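# Move the red box into the empty tray by suction

## Task

Lift the red box out of the tray it starts in and set it down flat inside the tray that is empty. The remaining boxes must stay inside their own tray, with none resting on or hanging over a tray wall, and that tray must be left undisturbed in its original state. Everything must stay put without the robot's help at the end, so release suction and pull the tools away before finishing.

## Robot and tools

Robot: two arms, left_arm and right_arm. Each ends in a suction tool instead of fingers. The tracked point is the cup point, the middle of the cup's rim when nothing touches it; the cup opens along that point's +z axis. About 7 cm behind the rim the tool widens to roughly 8 cm sideways (body and camera), so leave room there near walls and the other arm.

Frame: one shared scene frame. Origin sits on the table surface midway between the arms, +z is up, +x reaches out over the table, and left_arm is on the +y side. The names left and right do not refer to image sides. Positions are in metres; orientations are quaternions written w first (qw, qx, qy, qz). Reported positions get less accurate at long reach.

The 16-number row (one list covering both arms): left_arm x, y, z, qw, qx, qy, qz, left suction, then right_arm x, y, z, qw, qx, qy, qz, right suction. The seven pose numbers per arm are an absolute target pose for that cup point in the scene frame, not an offset. Suction ranges -1 to 1: 1 means full vacuum (about 55 kPa under ambient), smaller values a fraction of that, 0.05 or less means off. Suction persists, and a 0 is an actual off command, so to leave a tool unchanged repeat its previous suction value. To hold an arm still, resend the exact pose from the last result before it stopped, quaternion included; to keep an orientation, keep sending the same target quaternion rather than copying the drifted reported one. A target more than 0.6 m from an arm's last reported position along any of its cup-point axes is refused and nothing moves.

Tools:
- execute_actions {actions, pictures}: actions is a list holding one item or none. Empty list: just report state (with pictures). An item with rows (1 to 15 rows of 16 numbers) and steps (3 to 15, default 15) drives one row per 1/30 s step, repeating the last row if rows run out. An item with only steps (up to 300) is a wait counted from the previous result, including reply time. pictures true forces images.
- move {target, speed}: target is one 16-number row as above; each cup point travels in a straight line toward its pose, both arms finishing together, over 0.5 to 10 s (cut off at 10 s). speed is path top speed in m/s, 0.002 to 0.5, default 0.25; rotation limited to twice that in rad/s. Suction values are sent at the start and not waited on. Paths ignore obstacles and the other arm; actual motion lags, strays, and may exceed speed near full stretch.
- wait {seconds}: 0 to 10 s with no new command.
- zoom_image {camera, region}: camera is cam_left_wrist or cam_right_wrist (both 616x616); region is [x0, y0, x1, y1] pixels from the top-left, at most 504 by 504.
- finished_scene {scene}: ends and grades the current scene (1 or 2); irreversible.

Control details: each step the commanded pose is clipped to within 70 mm and 16 degrees of the measured pose, then solved by damped inverse kinematics, favouring position over orientation. After an action the arm only continues to its last clipped pose, so check the reported pose and send the remainder. Each action's result is captured 3 steps early; those steps run while you compose the next reply. Only results with nothing pending show a Hand target line per arm.

Result lines: the state line lists each arm's cup-point pose. suction_measured shows achieved vacuum (near 0 means no seal; on a sealed surface it settles up to 0.15 under the command and may sag 0.04 before the pump restarts). part_present turns 1 at 0.50 and back to 0 below 0.45. pose unreachable means the clearance check altered or blocked that arm's command; HELD marks steps where your row was not fully sent. A move adds a move: line with its ending (done, off_target, moving, held, fault), limits (paced = target was clipped; held = some steps blocked, after which the arm may surge), and each cup point's distance from its pose. If only one arm is named, the other finished fine.

Picking: turn suction on and press the 29 mm rim squarely on a flat, smooth face of the box so it seals all round; edges, gaps or holes under the rim leak. Under vacuum the cup compresses, so a held box sits up to about 10 mm nearer the tool. Vacuum can lift a box without tool motion. To release, set the box down on its support first, then switch suction off, then lift more than 15 mm. If the cup grabs the table, switch suction off.

Avoid: the arms are stiff, so commanding even slightly beyond a firm contact, or touching fast, can trigger a fault. A joint torque over its limit (waist, shoulder, elbow 142 N m; forearm roll, wrist pitch, wrist roll 35.6 N m) or an external force of 150 N halts that arm for 10 s and cancels the rest of the call. Holding loads heats motors; a MOTOR HOT warning precedes an OVER-TEMPERATURE FAULT brake. Do not let the arms collide or push each other, do not drop or slam boxes, do not knock anything off the table, and do not disturb the other tray or its boxes. Loose objects may occasionally get a small push from outside. Finish with the red box resting level in the empty tray, suction off and both tools withdrawn.

Each tool is called after "Request:" by a JSON object that holds its "fn" and its "kwargs".

## Session

Request:
{"fn": "execute_actions", "kwargs": {"actions": []}}

Scene clock: 0.00 s of 4800.00 s.
left_arm: end_effector_position=(+0.5409, +0.4560, +0.3402) suction_measured=0.00 part_present=0 end_effector_quat_wxyz=(+0.002, -0.334, +0.943, +0.001) | right_arm: end_effector_position=(+0.4284, -0.3128, +0.3405) suction_measured=0.01 part_present=0 end_effector_quat_wxyz=(+0.001, +0.196, +0.981, +0.002)
Joint positions: left_arm=[ 0.263  0.129  0.191 -0.001 -1.628  0.259] | right_arm=[ 0.262  0.128  0.19  -0.002 -1.628 -0.785]
Joint velocities: left_arm=[ 0.     0.     0.    -0.    -0.     0.001] | right_arm=[-0.    -0.001  0.     0.001  0.001  0.   ]
Hand target (left_arm): +0.541, +0.456, +0.340; +0.002, -0.334, +0.943, +0.001
Hand target (right_arm): +0.428, -0.313, +0.340; +0.001, +0.196, +0.981, +0.002

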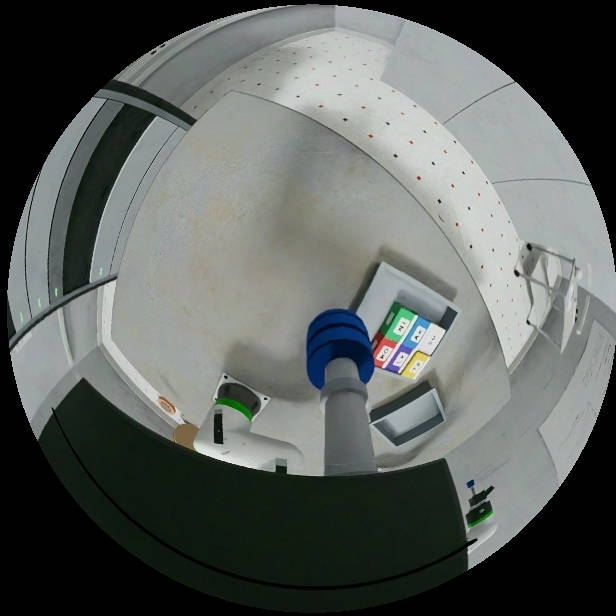

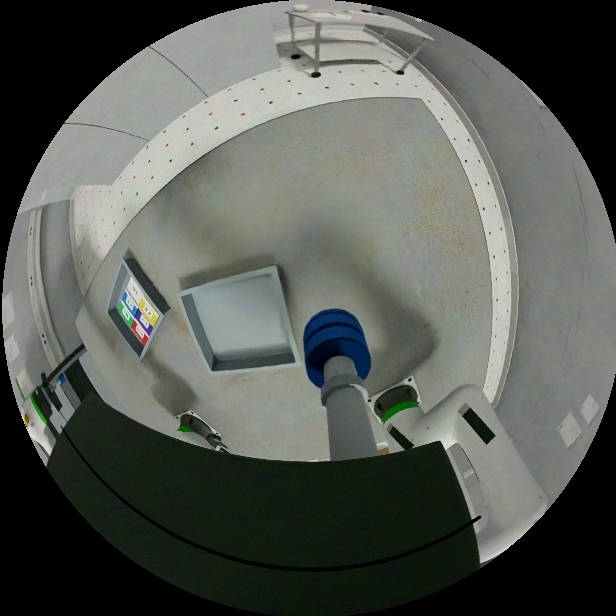

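Request:
{"fn": "zoom_image", "kwargs": {"camera": "cam_left_wrist", "region": [320, 240, 500, 460]}}

Request:
{"fn": "zoom_image", "kwargs": {"camera": "cam_right_wrist", "region": [80, 230, 320, 400]}}

Region (320, 240, 500, 460) of cam_left_wrist's 616x616 image, scaled by 2.291, with more detail than that image has; it fills the left 412 columns of this view, and the rest is white.

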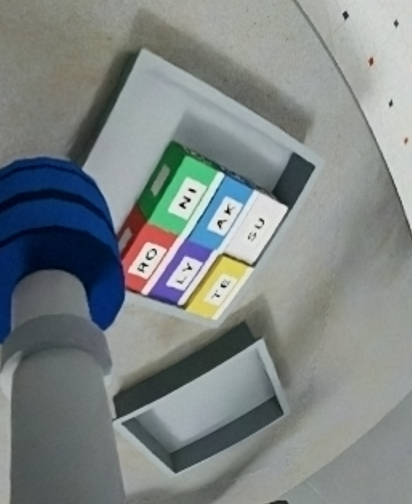

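Region (80, 230, 320, 400) of cam_right_wrist's 616x616 image, scaled by 2.100, with more detail than that image has; it fills the top 357 rows of this view, and the rest is white.

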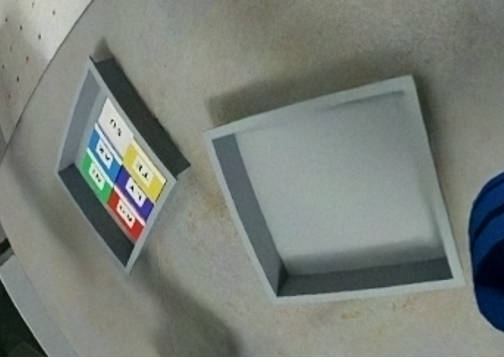

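Request:
{"fn": "move", "kwargs": {"target": [0.58,0.25,0.25,0,-0.334,0.943,0,0,0.35,-0.5,0.34,0,0.196,0.981,0,0], "speed": 0.3}}

Scene clock: 1.77 s of 4800.00 s.
left_arm: end_effector_position=(+0.5802, +0.2499, +0.2501) suction_measured=0.00 part_present=0 end_effector_quat_wxyz=(+0.000, -0.334, +0.943, -0.001) | right_arm: end_effector_position=(+0.3500, -0.4999, +0.3398) suction_measured=0.01 part_present=0 end_effector_quat_wxyz=(+0.001, +0.196, +0.981, -0.001)
Joint positions: left_arm=[-0.152  0.26   0.135  0.001 -1.445  0.674] | right_arm=[-0.111 -0.036  0.016  0.001 -1.622 -0.413]
Joint velocities: left_arm=[-0.001  0.001  0.001 -0.001 -0.     0.   ] | right_arm=[-0.001 -0.     0.001 -0.001 -0.001  0.002]
Hand target (left_arm): +0.580, +0.250, +0.250; +0.000, -0.334, +0.943, -0.001
Hand target (right_arm): +0.350, -0.500, +0.340; +0.001, +0.196, +0.981, -0.001
Off the commanded pose (left_arm): 0.000 m, 0 deg.
Off the commanded pose (right_arm): 0.000 m, 0 deg.
Kept back: nothing.
move: done

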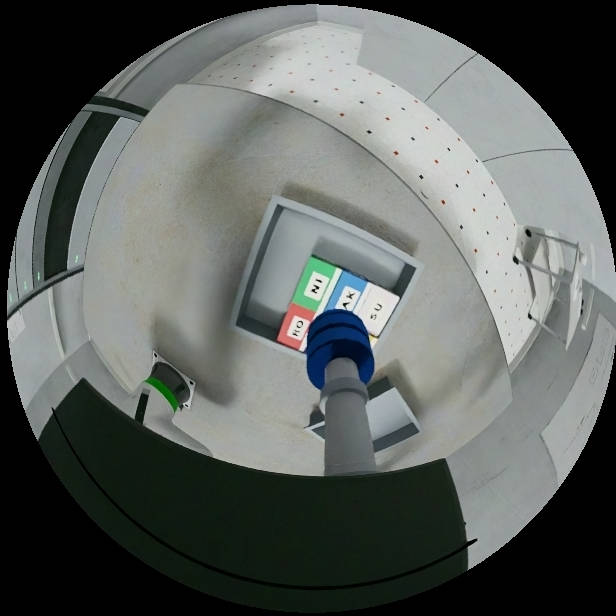

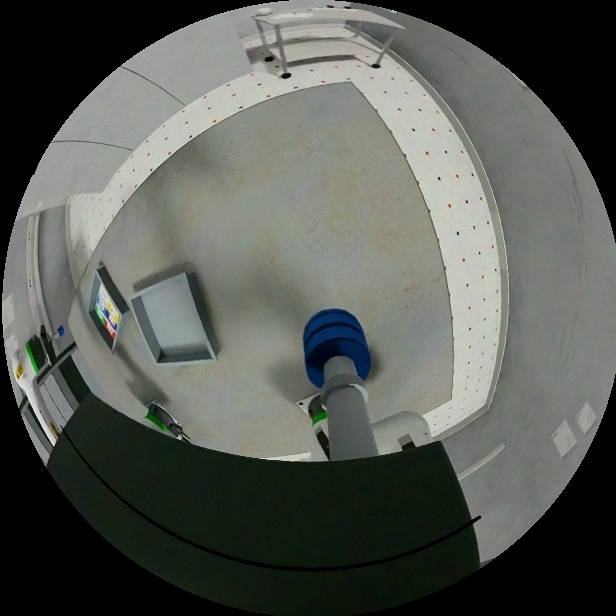

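Request:
{"fn": "move", "kwargs": {"target": [0.58,0.25,0.17,0,-0.334,0.943,0,0,0.35,-0.5,0.34,0,0.196,0.981,0,0], "speed": 0.2}}

Request:
{"fn": "zoom_image", "kwargs": {"camera": "cam_left_wrist", "region": [180, 140, 480, 440]}}

Scene clock: 2.80 s of 4800.00 s.
left_arm: end_effector_position=(+0.5800, +0.2500, +0.1701) suction_measured=0.00 part_present=0 end_effector_quat_wxyz=(+0.000, -0.334, +0.943, -0.000) | right_arm: end_effector_position=(+0.3500, -0.5000, +0.3400) suction_measured=0.01 part_present=0 end_effector_quat_wxyz=(+0.000, +0.196, +0.981, -0.000)
Joint positions: left_arm=[-0.152  0.302 -0.002  0.    -1.266  0.675] | right_arm=[-0.112 -0.035  0.018  0.    -1.624 -0.412]
Joint velocities: left_arm=[-0.     0.001  0.     0.     0.001  0.001] | right_arm=[ 0.001 -0.    -0.     0.     0.    -0.001]
Hand target (left_arm): +0.580, +0.250, +0.170; -0.000, -0.334, +0.943, -0.000
Hand target (right_arm): +0.350, -0.500, +0.340; +0.000, +0.196, +0.981, -0.000
Off the commanded pose (left_arm): 0.000 m, 0 deg.
Off the commanded pose (right_arm): 0.000 m, 0 deg.
Kept back: nothing.
move: done

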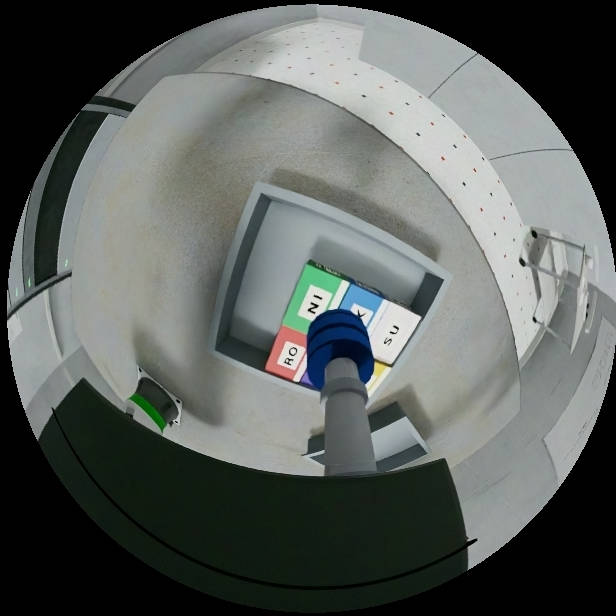

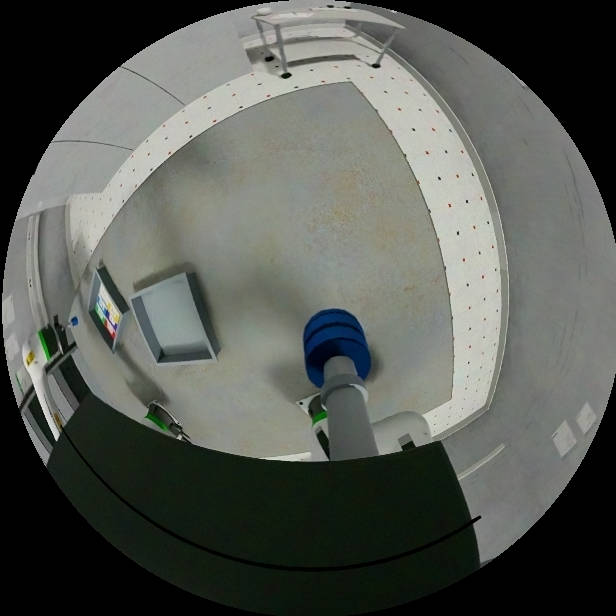

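Region (180, 140, 480, 440) of cam_left_wrist's 616x616 image, scaled by 1.680, with more detail than that image has.

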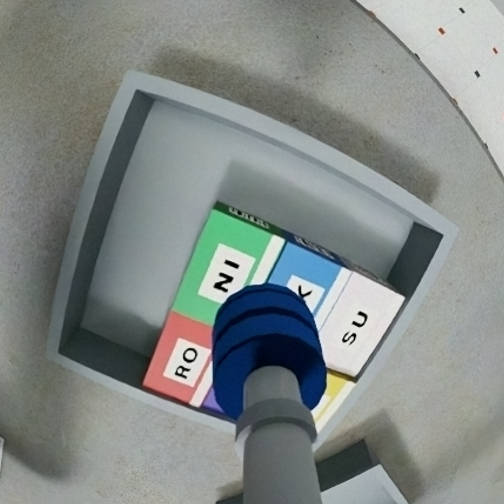

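Request:
{"fn": "move", "kwargs": {"target": [0.512,0.2415,0.15,0,-0.334,0.943,0,0,0.35,-0.5,0.34,0,0.196,0.981,0,0], "speed": 0.2}}

Request:
{"fn": "zoom_image", "kwargs": {"camera": "cam_left_wrist", "region": [200, 180, 480, 460]}}

Scene clock: 4.17 s of 4800.00 s.
left_arm: end_effector_position=(+0.5120, +0.2415, +0.1499) suction_measured=0.00 part_present=0 end_effector_quat_wxyz=(-0.000, -0.334, +0.943, -0.000) | right_arm: end_effector_position=(+0.3500, -0.5000, +0.3400) suction_measured=0.01 part_present=0 end_effector_quat_wxyz=(-0.000, +0.196, +0.981, -0.000)
Joint positions: left_arm=[-0.17   0.167 -0.219  0.    -1.185  0.692] | right_arm=[-0.112 -0.035  0.018 -0.    -1.624 -0.412]
Joint velocities: left_arm=[ 0.    -0.001 -0.    -0.     0.    -0.   ] | right_arm=[-0.    -0.    -0.     0.001 -0.001 -0.001]
Hand target (left_arm): +0.512, +0.241, +0.150; -0.000, -0.334, +0.943, -0.000
Hand target (right_arm): +0.350, -0.500, +0.340; +0.000, +0.196, +0.981, -0.000
Off the commanded pose (left_arm): 0.000 m, 0 deg.
Off the commanded pose (right_arm): 0.000 m, 0 deg.
Kept back: nothing.
move: done

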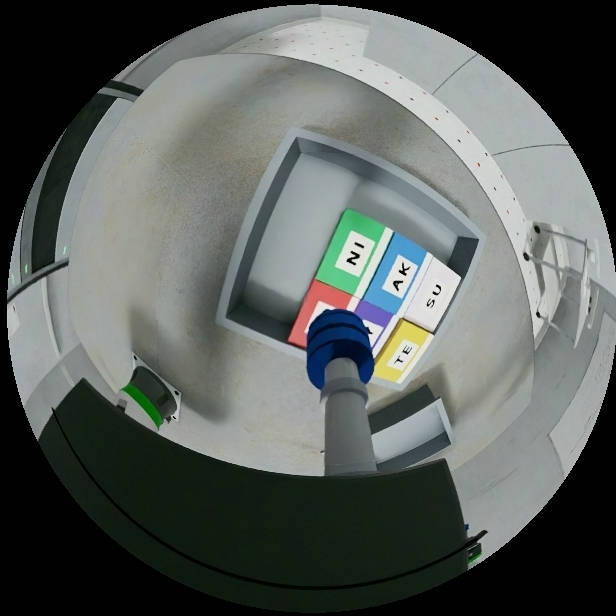

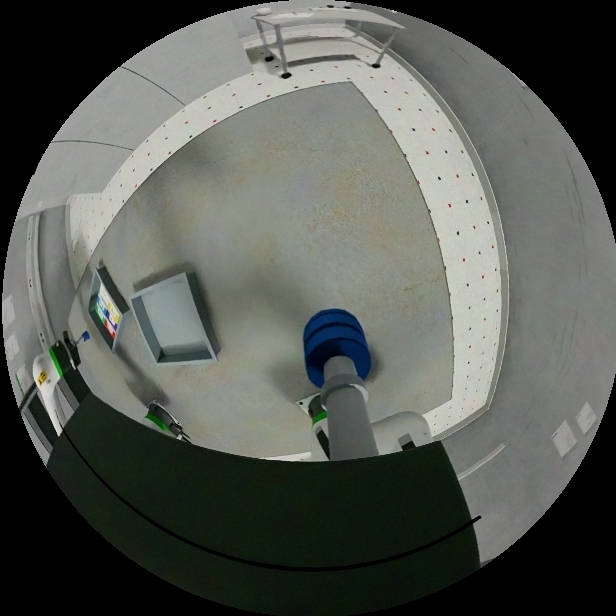

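Region (200, 180, 480, 460) of cam_left_wrist's 616x616 image, scaled by 1.800, with more detail than that image has.

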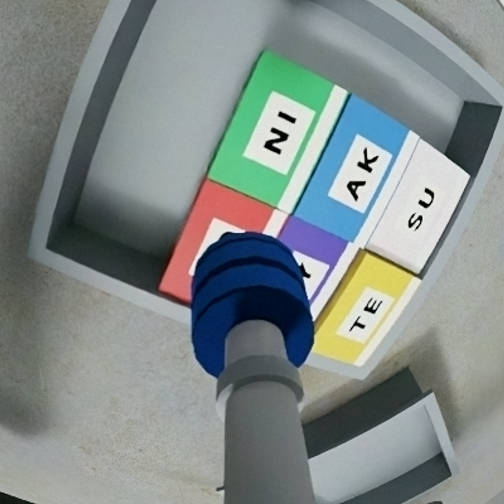

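Request:
{"fn": "move", "kwargs": {"target": [0.512,0.2415,0.122,0,-0.334,0.943,0,0,0.35,-0.5,0.34,0,0.196,0.981,0,0], "speed": 0.08}}

Request:
{"fn": "zoom_image", "kwargs": {"camera": "cam_left_wrist", "region": [200, 180, 480, 460]}}

Request:
{"fn": "zoom_image", "kwargs": {"camera": "cam_right_wrist", "region": [50, 250, 170, 370]}}

Scene clock: 5.17 s of 4800.00 s.
left_arm: end_effector_position=(+0.5120, +0.2415, +0.1220) suction_measured=0.00 part_present=0 end_effector_quat_wxyz=(+0.000, -0.334, +0.943, +0.000) | right_arm: end_effector_position=(+0.3500, -0.5000, +0.3400) suction_measured=0.01 part_present=0 end_effector_quat_wxyz=(-0.000, +0.196, +0.981, -0.000)
Joint positions: left_arm=[-0.17   0.195 -0.256 -0.    -1.119  0.692] | right_arm=[-0.112 -0.035  0.018  0.    -1.624 -0.412]
Joint velocities: left_arm=[ 0.     0.     0.001 -0.     0.001  0.   ] | right_arm=[-0.001  0.     0.     0.001 -0.002  0.   ]
Hand target (left_arm): +0.512, +0.241, +0.122; -0.000, -0.334, +0.943, -0.000
Hand target (right_arm): +0.350, -0.500, +0.340; -0.000, +0.196, +0.981, +0.000
Off the commanded pose (left_arm): 0.000 m, 0 deg.
Off the commanded pose (right_arm): 0.000 m, 0 deg.
Kept back: nothing.
move: done

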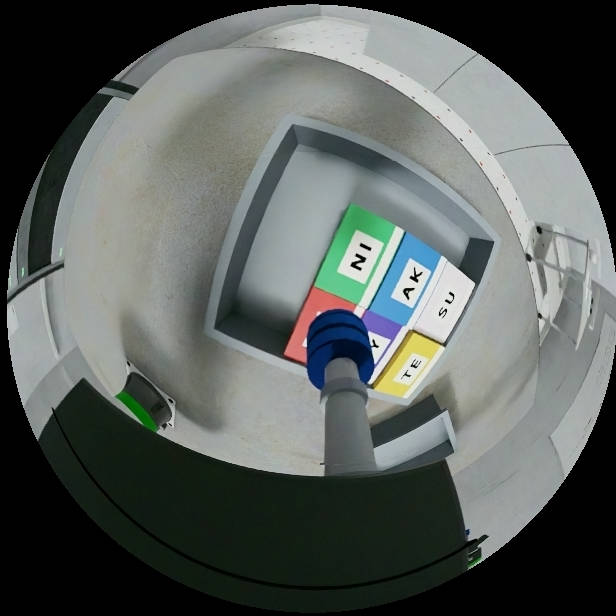

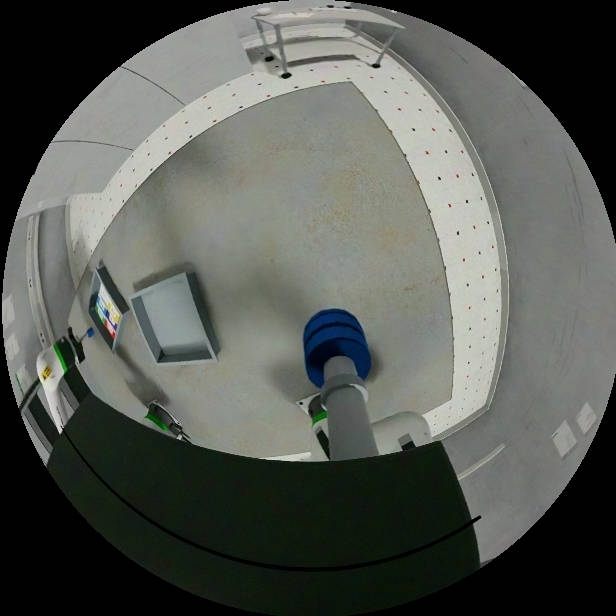

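Region (200, 180, 480, 460) of cam_left_wrist's 616x616 image, scaled by 1.800, with more detail than that image has.

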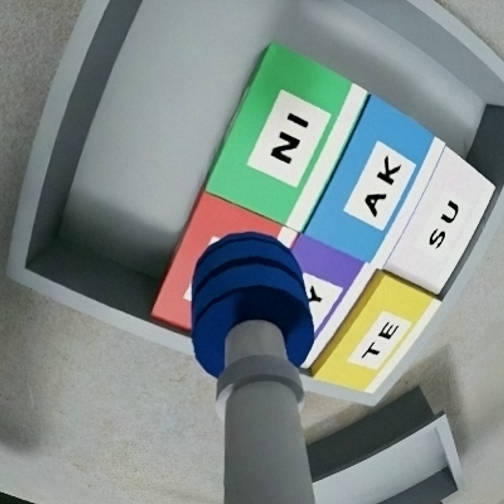

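Region (50, 250, 170, 370) of cam_right_wrist's 616x616 image, scaled by 4.200, with more detail than that image has.

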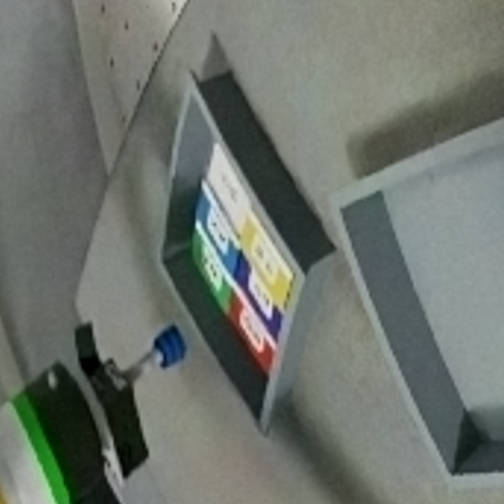

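Request:
{"fn": "move", "kwargs": {"target": [0.481,0.228,0.09,0,-0.334,0.943,0,0,0.35,-0.5,0.34,0,0.196,0.981,0,0], "speed": 0.1}}

Request:
{"fn": "zoom_image", "kwargs": {"camera": "cam_left_wrist", "region": [200, 180, 480, 460]}}

Request:
{"fn": "zoom_image", "kwargs": {"camera": "cam_right_wrist", "region": [50, 250, 170, 370]}}

Scene clock: 6.27 s of 4800.00 s.
left_arm: end_effector_position=(+0.4810, +0.2280, +0.0900) suction_measured=0.00 part_present=0 end_effector_quat_wxyz=(-0.000, -0.334, +0.943, -0.000) | right_arm: end_effector_position=(+0.3500, -0.5000, +0.3400) suction_measured=0.01 part_present=0 end_effector_quat_wxyz=(+0.000, +0.196, +0.981, +0.000)
Joint positions: left_arm=[-0.201  0.175 -0.366  0.    -1.03   0.724] | right_arm=[-0.112 -0.035  0.018  0.    -1.624 -0.412]
Joint velocities: left_arm=[-0.001 -0.     0.001  0.     0.001  0.   ] | right_arm=[ 0.001  0.    -0.     0.001  0.001 -0.001]
Hand target (left_arm): +0.481, +0.228, +0.090; -0.000, -0.334, +0.943, -0.000
Hand target (right_arm): +0.350, -0.500, +0.340; -0.000, +0.196, +0.981, +0.000
Off the commanded pose (left_arm): 0.000 m, 0 deg.
Off the commanded pose (right_arm): 0.000 m, 0 deg.
Kept back: nothing.
move: done

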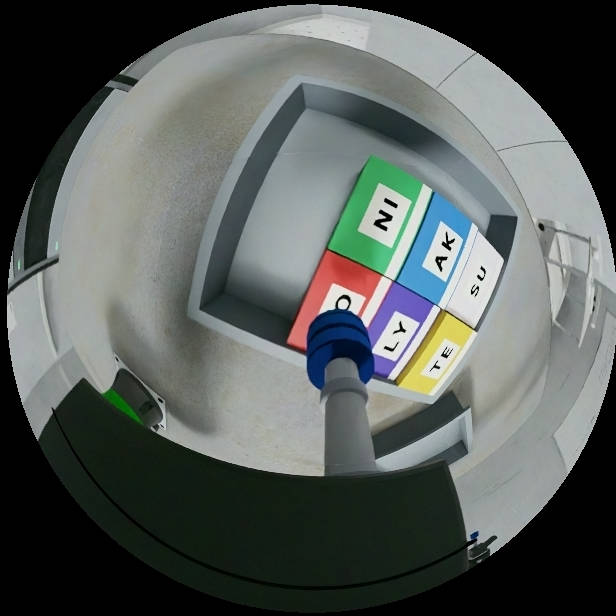

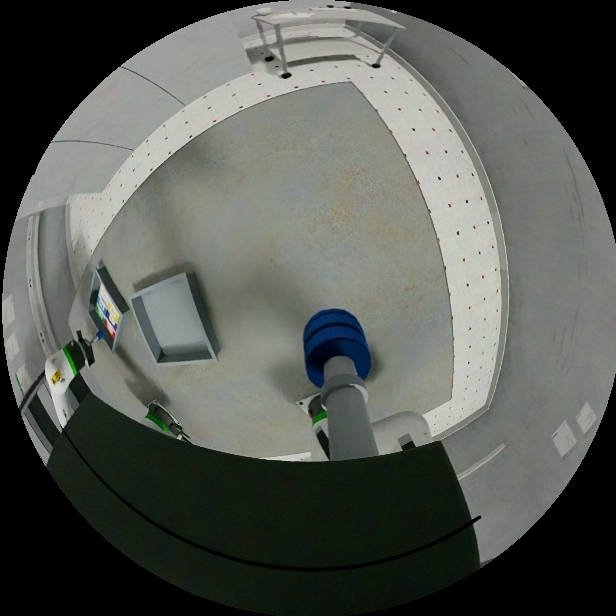

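Region (200, 180, 480, 460) of cam_left_wrist's 616x616 image, scaled by 1.800, with more detail than that image has.

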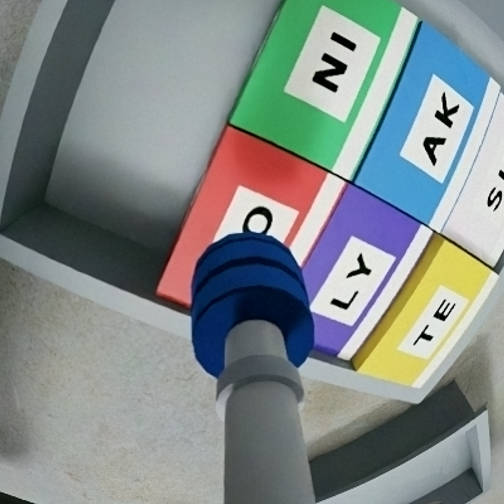

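Region (50, 250, 170, 370) of cam_right_wrist's 616x616 image, scaled by 4.200, with more detail than that image has.

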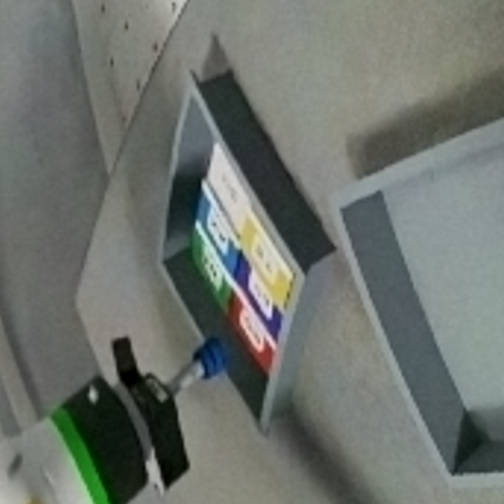

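Request:
{"fn": "move", "kwargs": {"target": [0.483,0.2256,0.065,0,-0.334,0.943,0,1,0.35,-0.5,0.34,0,0.196,0.981,0,0], "speed": 0.04}}

Request:
{"fn": "zoom_image", "kwargs": {"camera": "cam_left_wrist", "region": [200, 180, 480, 460]}}

Scene clock: 7.40 s of 4800.00 s.
left_arm: end_effector_position=(+0.4830, +0.2256, +0.0651) suction_measured=0.00 part_present=0 end_effector_quat_wxyz=(+0.000, -0.334, +0.943, -0.000) | right_arm: end_effector_position=(+0.3500, -0.5000, +0.3400) suction_measured=0.01 part_present=0 end_effector_quat_wxyz=(-0.000, +0.196, +0.981, -0.000)
Joint positions: left_arm=[-0.207  0.216 -0.384  0.    -0.97   0.729] | right_arm=[-0.112 -0.035  0.018  0.    -1.624 -0.412]
Joint velocities: left_arm=[-0.     0.001 -0.002  0.     0.001  0.   ] | right_arm=[-0.    -0.     0.     0.001  0.001  0.001]
Hand target (left_arm): +0.483, +0.226, +0.065; -0.000, -0.334, +0.943, -0.000
Hand target (right_arm): +0.350, -0.500, +0.340; -0.000, +0.196, +0.981, +0.000
Off the commanded pose (left_arm): 0.000 m, 0 deg.
Off the commanded pose (right_arm): 0.000 m, 0 deg.
Kept back: nothing.
move: done

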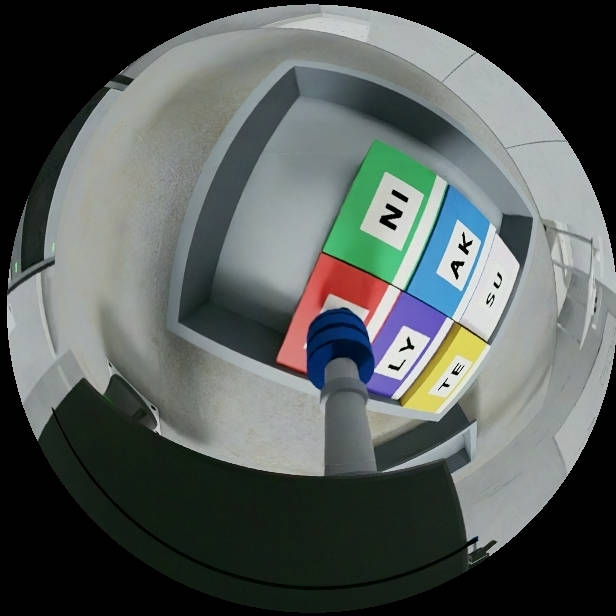

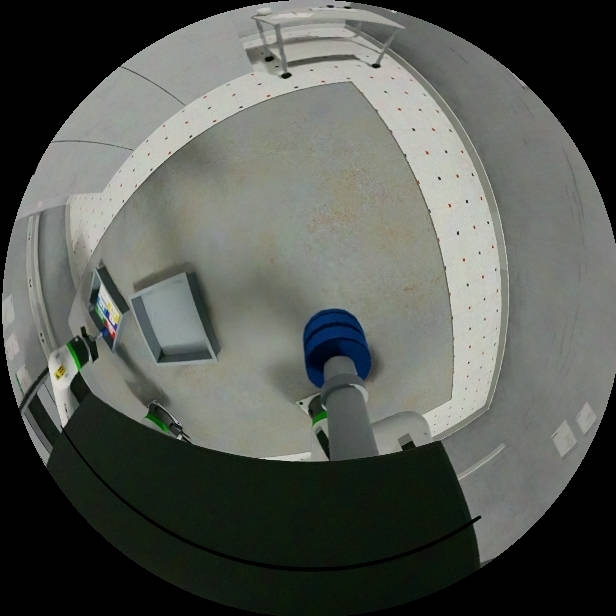

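Region (200, 180, 480, 460) of cam_left_wrist's 616x616 image, scaled by 1.800, with more detail than that image has.

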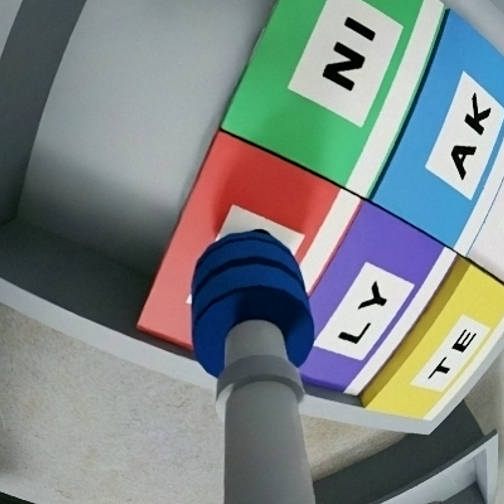

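Request:
{"fn": "move", "kwargs": {"target": [0.482,0.227,0.052,0,-0.334,0.943,0,1,0.35,-0.5,0.34,0,0.196,0.981,0,0], "speed": 0.03}}

Scene clock: 8.37 s of 4800.00 s.
left_arm: end_effector_position=(+0.4820, +0.2270, +0.0520) suction_measured=0.00 part_present=0 end_effector_quat_wxyz=(+0.000, -0.334, +0.943, +0.000) | right_arm: end_effector_position=(+0.3500, -0.5000, +0.3400) suction_measured=0.01 part_present=0 end_effector_quat_wxyz=(-0.000, +0.196, +0.981, +0.000)
Joint positions: left_arm=[-0.203  0.233 -0.4   -0.    -0.938  0.726] | right_arm=[-0.112 -0.035  0.018 -0.    -1.624 -0.412]
Joint velocities: left_arm=[ 0.     0.     0.001 -0.     0.001 -0.   ] | right_arm=[-0.    -0.001  0.    -0.001 -0.002 -0.   ]
Hand target (left_arm): +0.482, +0.227, +0.052; -0.000, -0.334, +0.943, -0.000
Hand target (right_arm): +0.350, -0.500, +0.340; -0.000, +0.196, +0.981, +0.000
Off the commanded pose (left_arm): 0.000 m, 0 deg.
Off the commanded pose (right_arm): 0.000 m, 0 deg.
Kept back: nothing.
move: done

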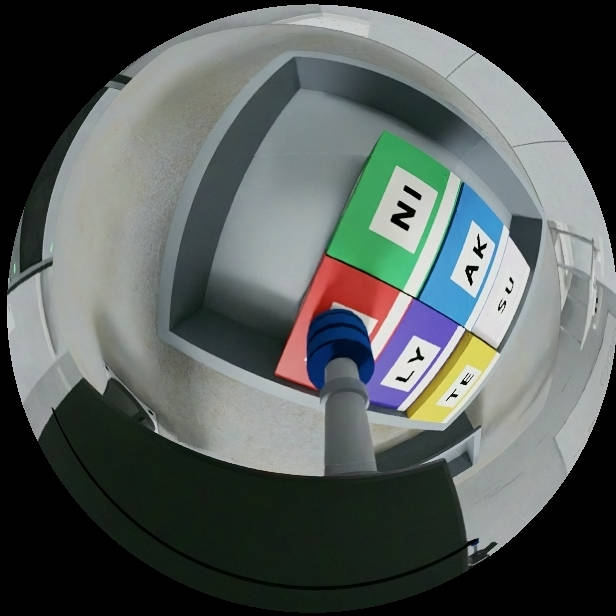

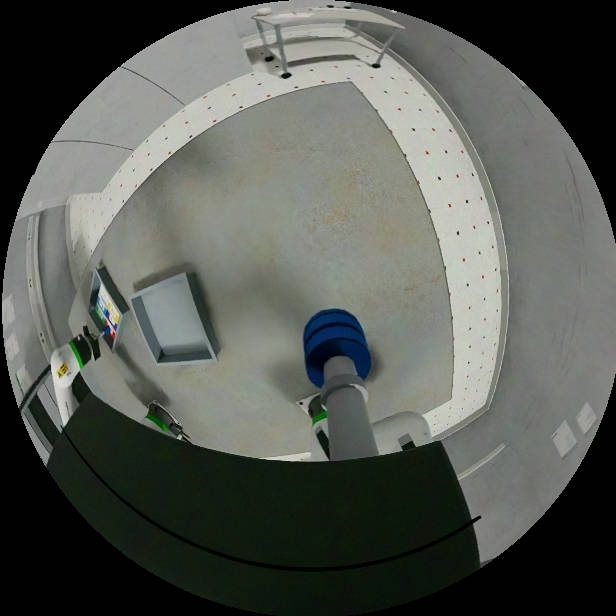

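Request:
{"fn": "move", "kwargs": {"target": [0.482,0.227,0.043,0,-0.334,0.943,0,1,0.35,-0.5,0.34,0,0.196,0.981,0,0], "speed": 0.03}}

Scene clock: 9.30 s of 4800.00 s.
left_arm: end_effector_position=(+0.4820, +0.2270, +0.0430) suction_measured=0.54 part_present=1 end_effector_quat_wxyz=(+0.000, -0.334, +0.943, -0.000) | right_arm: end_effector_position=(+0.3500, -0.5000, +0.3400) suction_measured=0.01 part_present=0 end_effector_quat_wxyz=(+0.000, +0.196, +0.981, +0.000)
Joint positions: left_arm=[-0.203  0.247 -0.408  0.    -0.916  0.726] | right_arm=[-0.112 -0.035  0.018 -0.    -1.624 -0.412]
Joint velocities: left_arm=[ 0.     0.    -0.001  0.     0.001  0.   ] | right_arm=[-0.    -0.    -0.     0.    -0.001 -0.   ]
Hand target (left_arm): +0.482, +0.227, +0.043; -0.000, -0.334, +0.943, -0.000
Hand target (right_arm): +0.350, -0.500, +0.340; -0.000, +0.196, +0.981, +0.000
Off the commanded pose (left_arm): 0.000 m, 0 deg.
Off the commanded pose (right_arm): 0.000 m, 0 deg.
Kept back: nothing.
move: done

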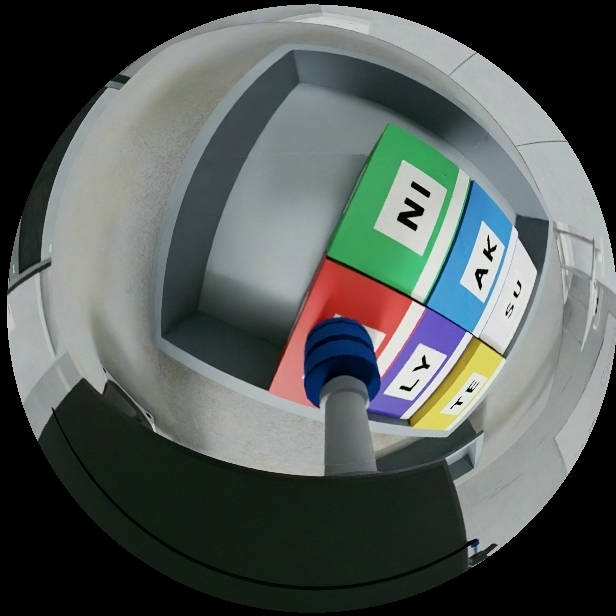

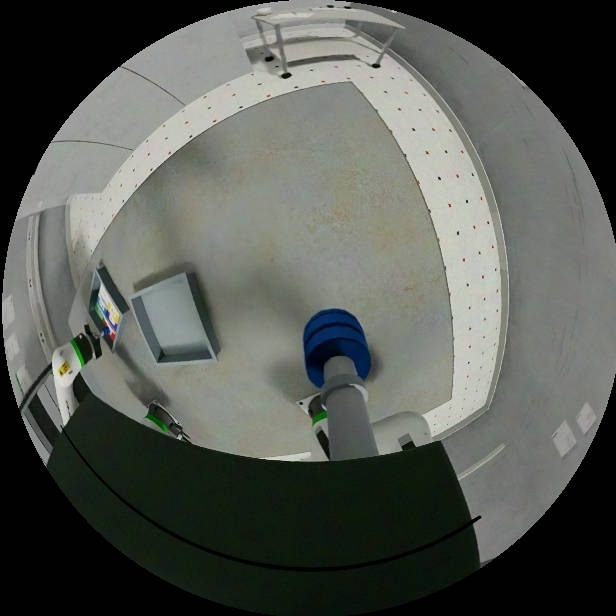

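Request:
{"fn": "move", "kwargs": {"target": [0.481,0.232,0.075,0,-0.334,0.943,0,1,0.35,-0.5,0.34,0,0.196,0.981,0,0], "speed": 0.05}}

Scene clock: 10.50 s of 4800.00 s.
left_arm: end_effector_position=(+0.4810, +0.2320, +0.0749) suction_measured=0.90 part_present=1 end_effector_quat_wxyz=(-0.000, -0.334, +0.943, +0.000) | right_arm: end_effector_position=(+0.3500, -0.5000, +0.3400) suction_measured=0.01 part_present=0 end_effector_quat_wxyz=(-0.000, +0.196, +0.981, -0.000)
Joint positions: left_arm=[-0.192  0.193 -0.385 -0.    -0.993  0.715] | right_arm=[-0.112 -0.035  0.018  0.    -1.624 -0.412]
Joint velocities: left_arm=[ 0.    -0.    -0.001 -0.001 -0.     0.001] | right_arm=[ 0.     0.    -0.    -0.     0.     0.001]
Hand target (left_arm): +0.481, +0.232, +0.075; +0.000, -0.334, +0.943, +0.000
Hand target (right_arm): +0.350, -0.500, +0.340; -0.000, +0.196, +0.981, +0.000
Off the commanded pose (left_arm): 0.000 m, 0 deg.
Off the commanded pose (right_arm): 0.000 m, 0 deg.
Kept back: nothing.
move: done

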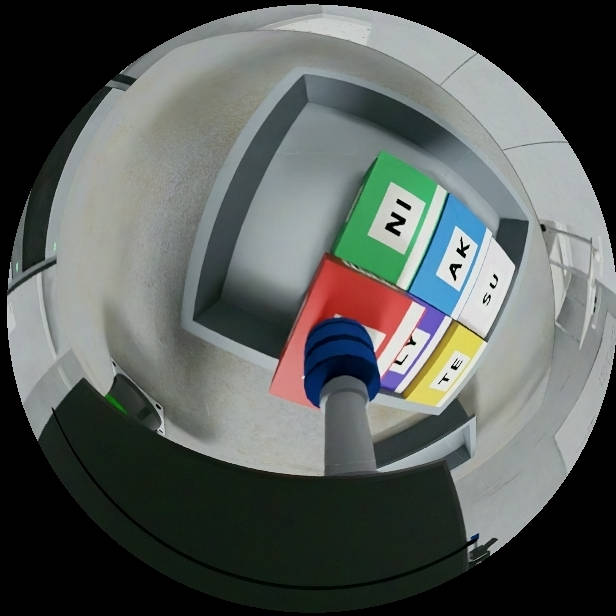

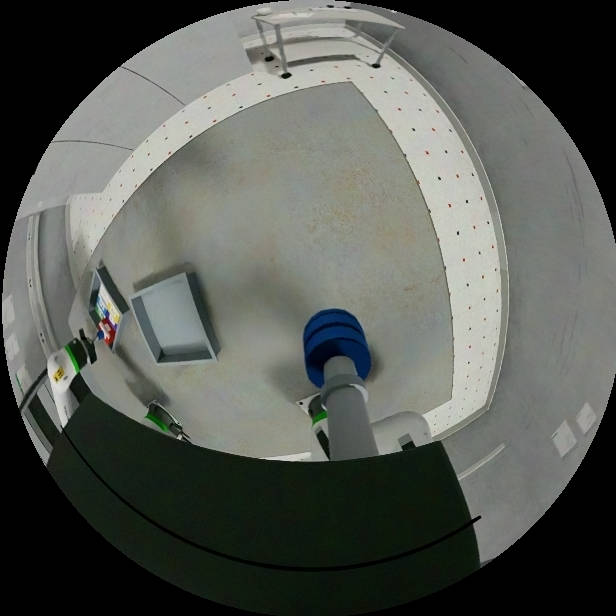

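Request:
{"fn": "move", "kwargs": {"target": [0.481,0.232,0.14,0,-0.334,0.943,0,1,0.33,-0.56,0.34,0,0.196,0.981,0,0], "speed": 0.15}}

Request:
{"fn": "move", "kwargs": {"target": [0.39,-0.10,0.15,0,-0.334,0.943,0,1,0.33,-0.56,0.34,0,0.196,0.981,0,0], "speed": 0.3}}

Scene clock: 11.53 s of 4800.00 s.
left_arm: end_effector_position=(+0.4810, +0.2320, +0.1399) suction_measured=0.90 part_present=1 end_effector_quat_wxyz=(-0.000, -0.334, +0.943, +0.000) | right_arm: end_effector_position=(+0.3301, -0.5600, +0.3400) suction_measured=0.01 part_present=0 end_effector_quat_wxyz=(+0.000, +0.196, +0.981, -0.000)
Joint positions: left_arm=[-0.192  0.112 -0.307 -0.    -1.152  0.715] | right_arm=[-0.258 -0.029  0.023  0.001 -1.623 -0.266]
Joint velocities: left_arm=[ 0.    -0.001  0.002 -0.    -0.001  0.001] | right_arm=[-0.002 -0.001  0.    -0.    -0.001  0.   ]
Hand target (left_arm): +0.481, +0.232, +0.140; +0.000, -0.334, +0.943, +0.000
Hand target (right_arm): +0.330, -0.560, +0.340; +0.000, +0.196, +0.981, -0.000
Off the commanded pose (left_arm): 0.000 m, 0 deg.
Off the commanded pose (right_arm): 0.000 m, 0 deg.
Kept back: nothing.
move: done

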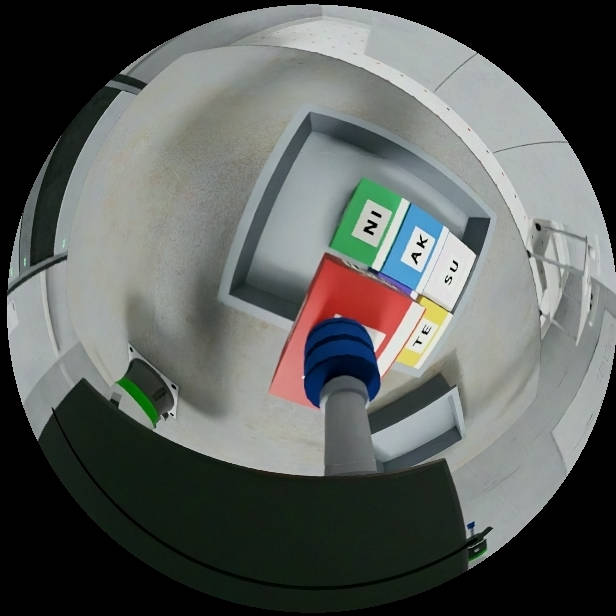

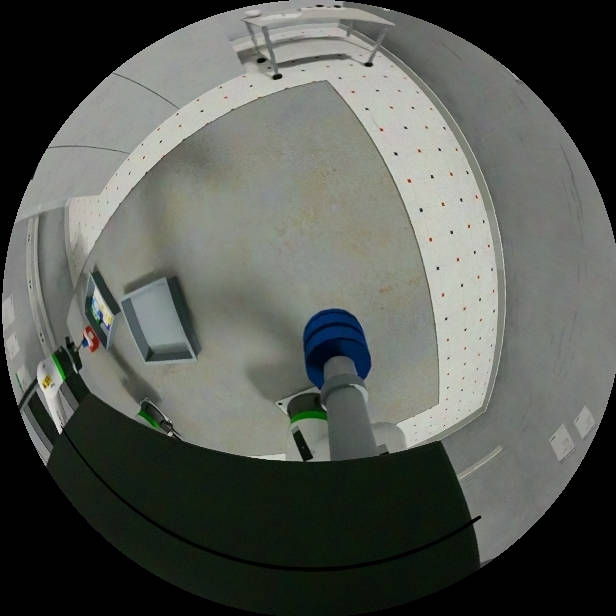

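Scene clock: 13.17 s of 4800.00 s.
left_arm: end_effector_position=(+0.3902, -0.1002, +0.1502) suction_measured=0.90 part_present=1 end_effector_quat_wxyz=(-0.001, -0.334, +0.943, -0.001) | right_arm: end_effector_position=(+0.3300, -0.5600, +0.3400) suction_measured=0.01 part_present=0 end_effector_quat_wxyz=(+0.000, +0.196, +0.981, -0.000)
Joint positions: left_arm=[-0.881  0.411  0.095  0.002 -1.254  1.403] | right_arm=[-0.259 -0.029  0.024  0.    -1.624 -0.265]
Joint velocities: left_arm=[-0.001  0.001  0.    -0.001 -0.001  0.001] | right_arm=[-0.    -0.001  0.    -0.001  0.001 -0.   ]
Hand target (left_arm): +0.390, -0.100, +0.150; -0.001, -0.334, +0.943, -0.001
Hand target (right_arm): +0.330, -0.560, +0.340; +0.000, +0.196, +0.981, -0.000
Off the commanded pose (left_arm): 0.000 m, 0 deg.
Off the commanded pose (right_arm): 0.000 m, 0 deg.
Kept back: nothing.
move: done

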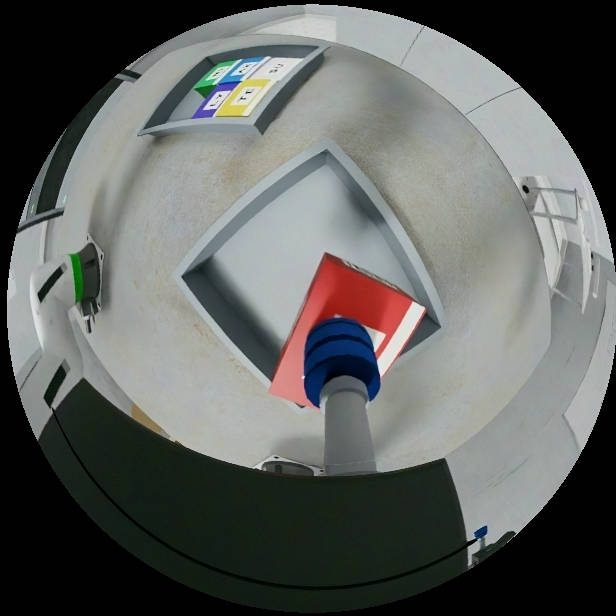

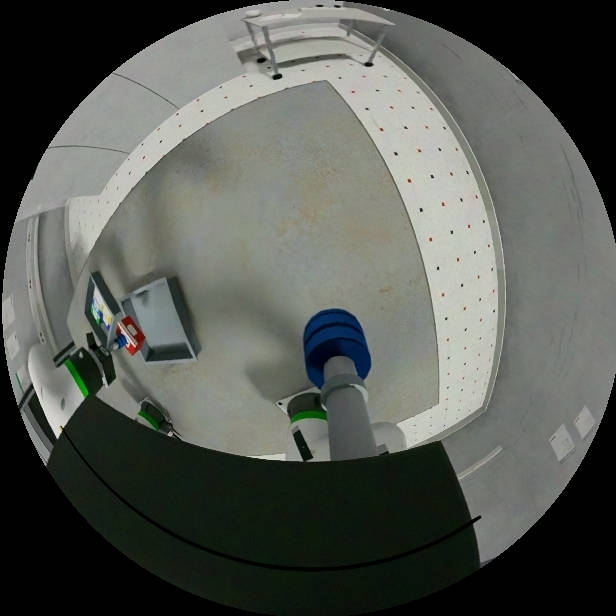

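Request:
{"fn": "move", "kwargs": {"target": [0.379,-0.086,0.06,0,-0.334,0.943,0,1,0.33,-0.56,0.34,0,0.196,0.981,0,0], "speed": 0.12}}

Request:
{"fn": "move", "kwargs": {"target": [0.379,-0.086,0.041,0,-0.334,0.943,0,1,0.33,-0.56,0.34,0,0.196,0.981,0,0], "speed": 0.03}}

Scene clock: 14.53 s of 4800.00 s.
left_arm: end_effector_position=(+0.3790, -0.0860, +0.0601) suction_measured=0.90 part_present=1 end_effector_quat_wxyz=(-0.000, -0.334, +0.943, -0.000) | right_arm: end_effector_position=(+0.3300, -0.5600, +0.3400) suction_measured=0.01 part_present=0 end_effector_quat_wxyz=(+0.000, +0.196, +0.981, +0.000)
Joint positions: left_arm=[-0.876  0.46  -0.063  0.    -1.048  1.399] | right_arm=[-0.259 -0.029  0.024 -0.    -1.624 -0.265]
Joint velocities: left_arm=[ 0.     0.    -0.001 -0.     0.001 -0.002] | right_arm=[ 0.001  0.    -0.     0.001 -0.    -0.   ]
Hand target (left_arm): +0.379, -0.086, +0.060; -0.000, -0.334, +0.943, -0.000
Hand target (right_arm): +0.330, -0.560, +0.340; +0.000, +0.196, +0.981, -0.000
Off the commanded pose (left_arm): 0.000 m, 0 deg.
Off the commanded pose (right_arm): 0.000 m, 0 deg.
Kept back: nothing.
move: done

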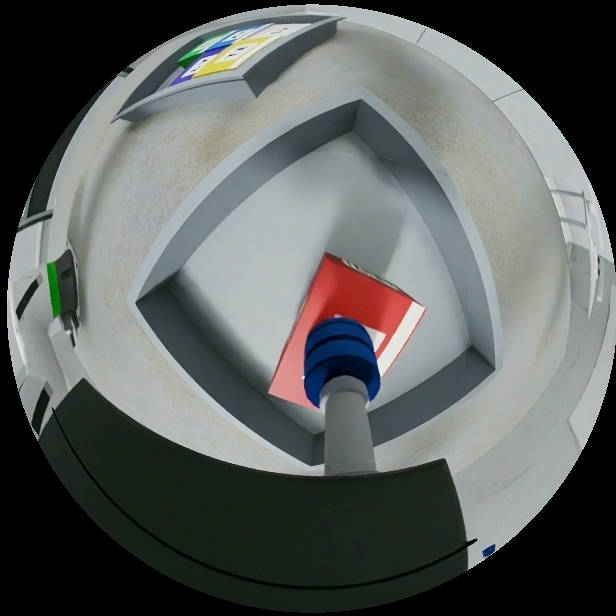

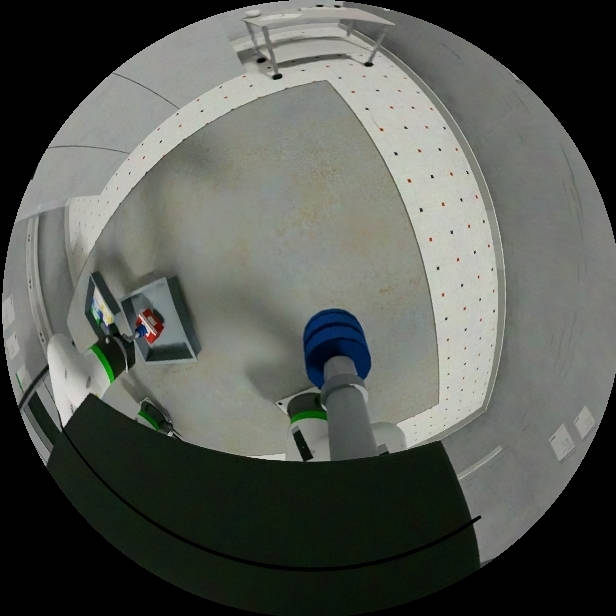

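Scene clock: 15.43 s of 4800.00 s.
left_arm: end_effector_position=(+0.3790, -0.0860, +0.0410) suction_measured=0.90 part_present=1 end_effector_quat_wxyz=(+0.000, -0.334, +0.943, -0.000) | right_arm: end_effector_position=(+0.3300, -0.5600, +0.3400) suction_measured=0.01 part_present=0 end_effector_quat_wxyz=(+0.000, +0.196, +0.981, +0.000)
Joint positions: left_arm=[-0.876  0.484 -0.078 -0.    -1.008  1.399] | right_arm=[-0.259 -0.029  0.024 -0.    -1.624 -0.265]
Joint velocities: left_arm=[-0.     0.     0.001 -0.001  0.001  0.   ] | right_arm=[ 0.     0.    -0.    -0.     0.002  0.   ]
Hand target (left_arm): +0.379, -0.086, +0.041; -0.000, -0.334, +0.943, -0.000
Hand target (right_arm): +0.330, -0.560, +0.340; -0.000, +0.196, +0.981, +0.000
Off the commanded pose (left_arm): 0.000 m, 0 deg.
Off the commanded pose (right_arm): 0.000 m, 0 deg.
Kept back: nothing.
move: done

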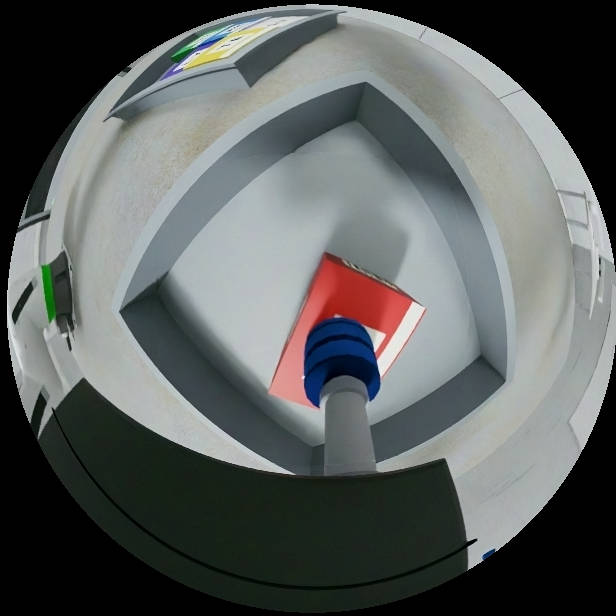

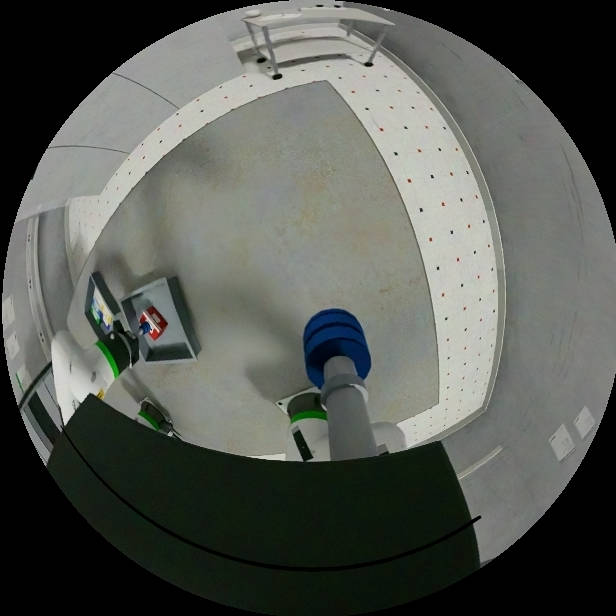

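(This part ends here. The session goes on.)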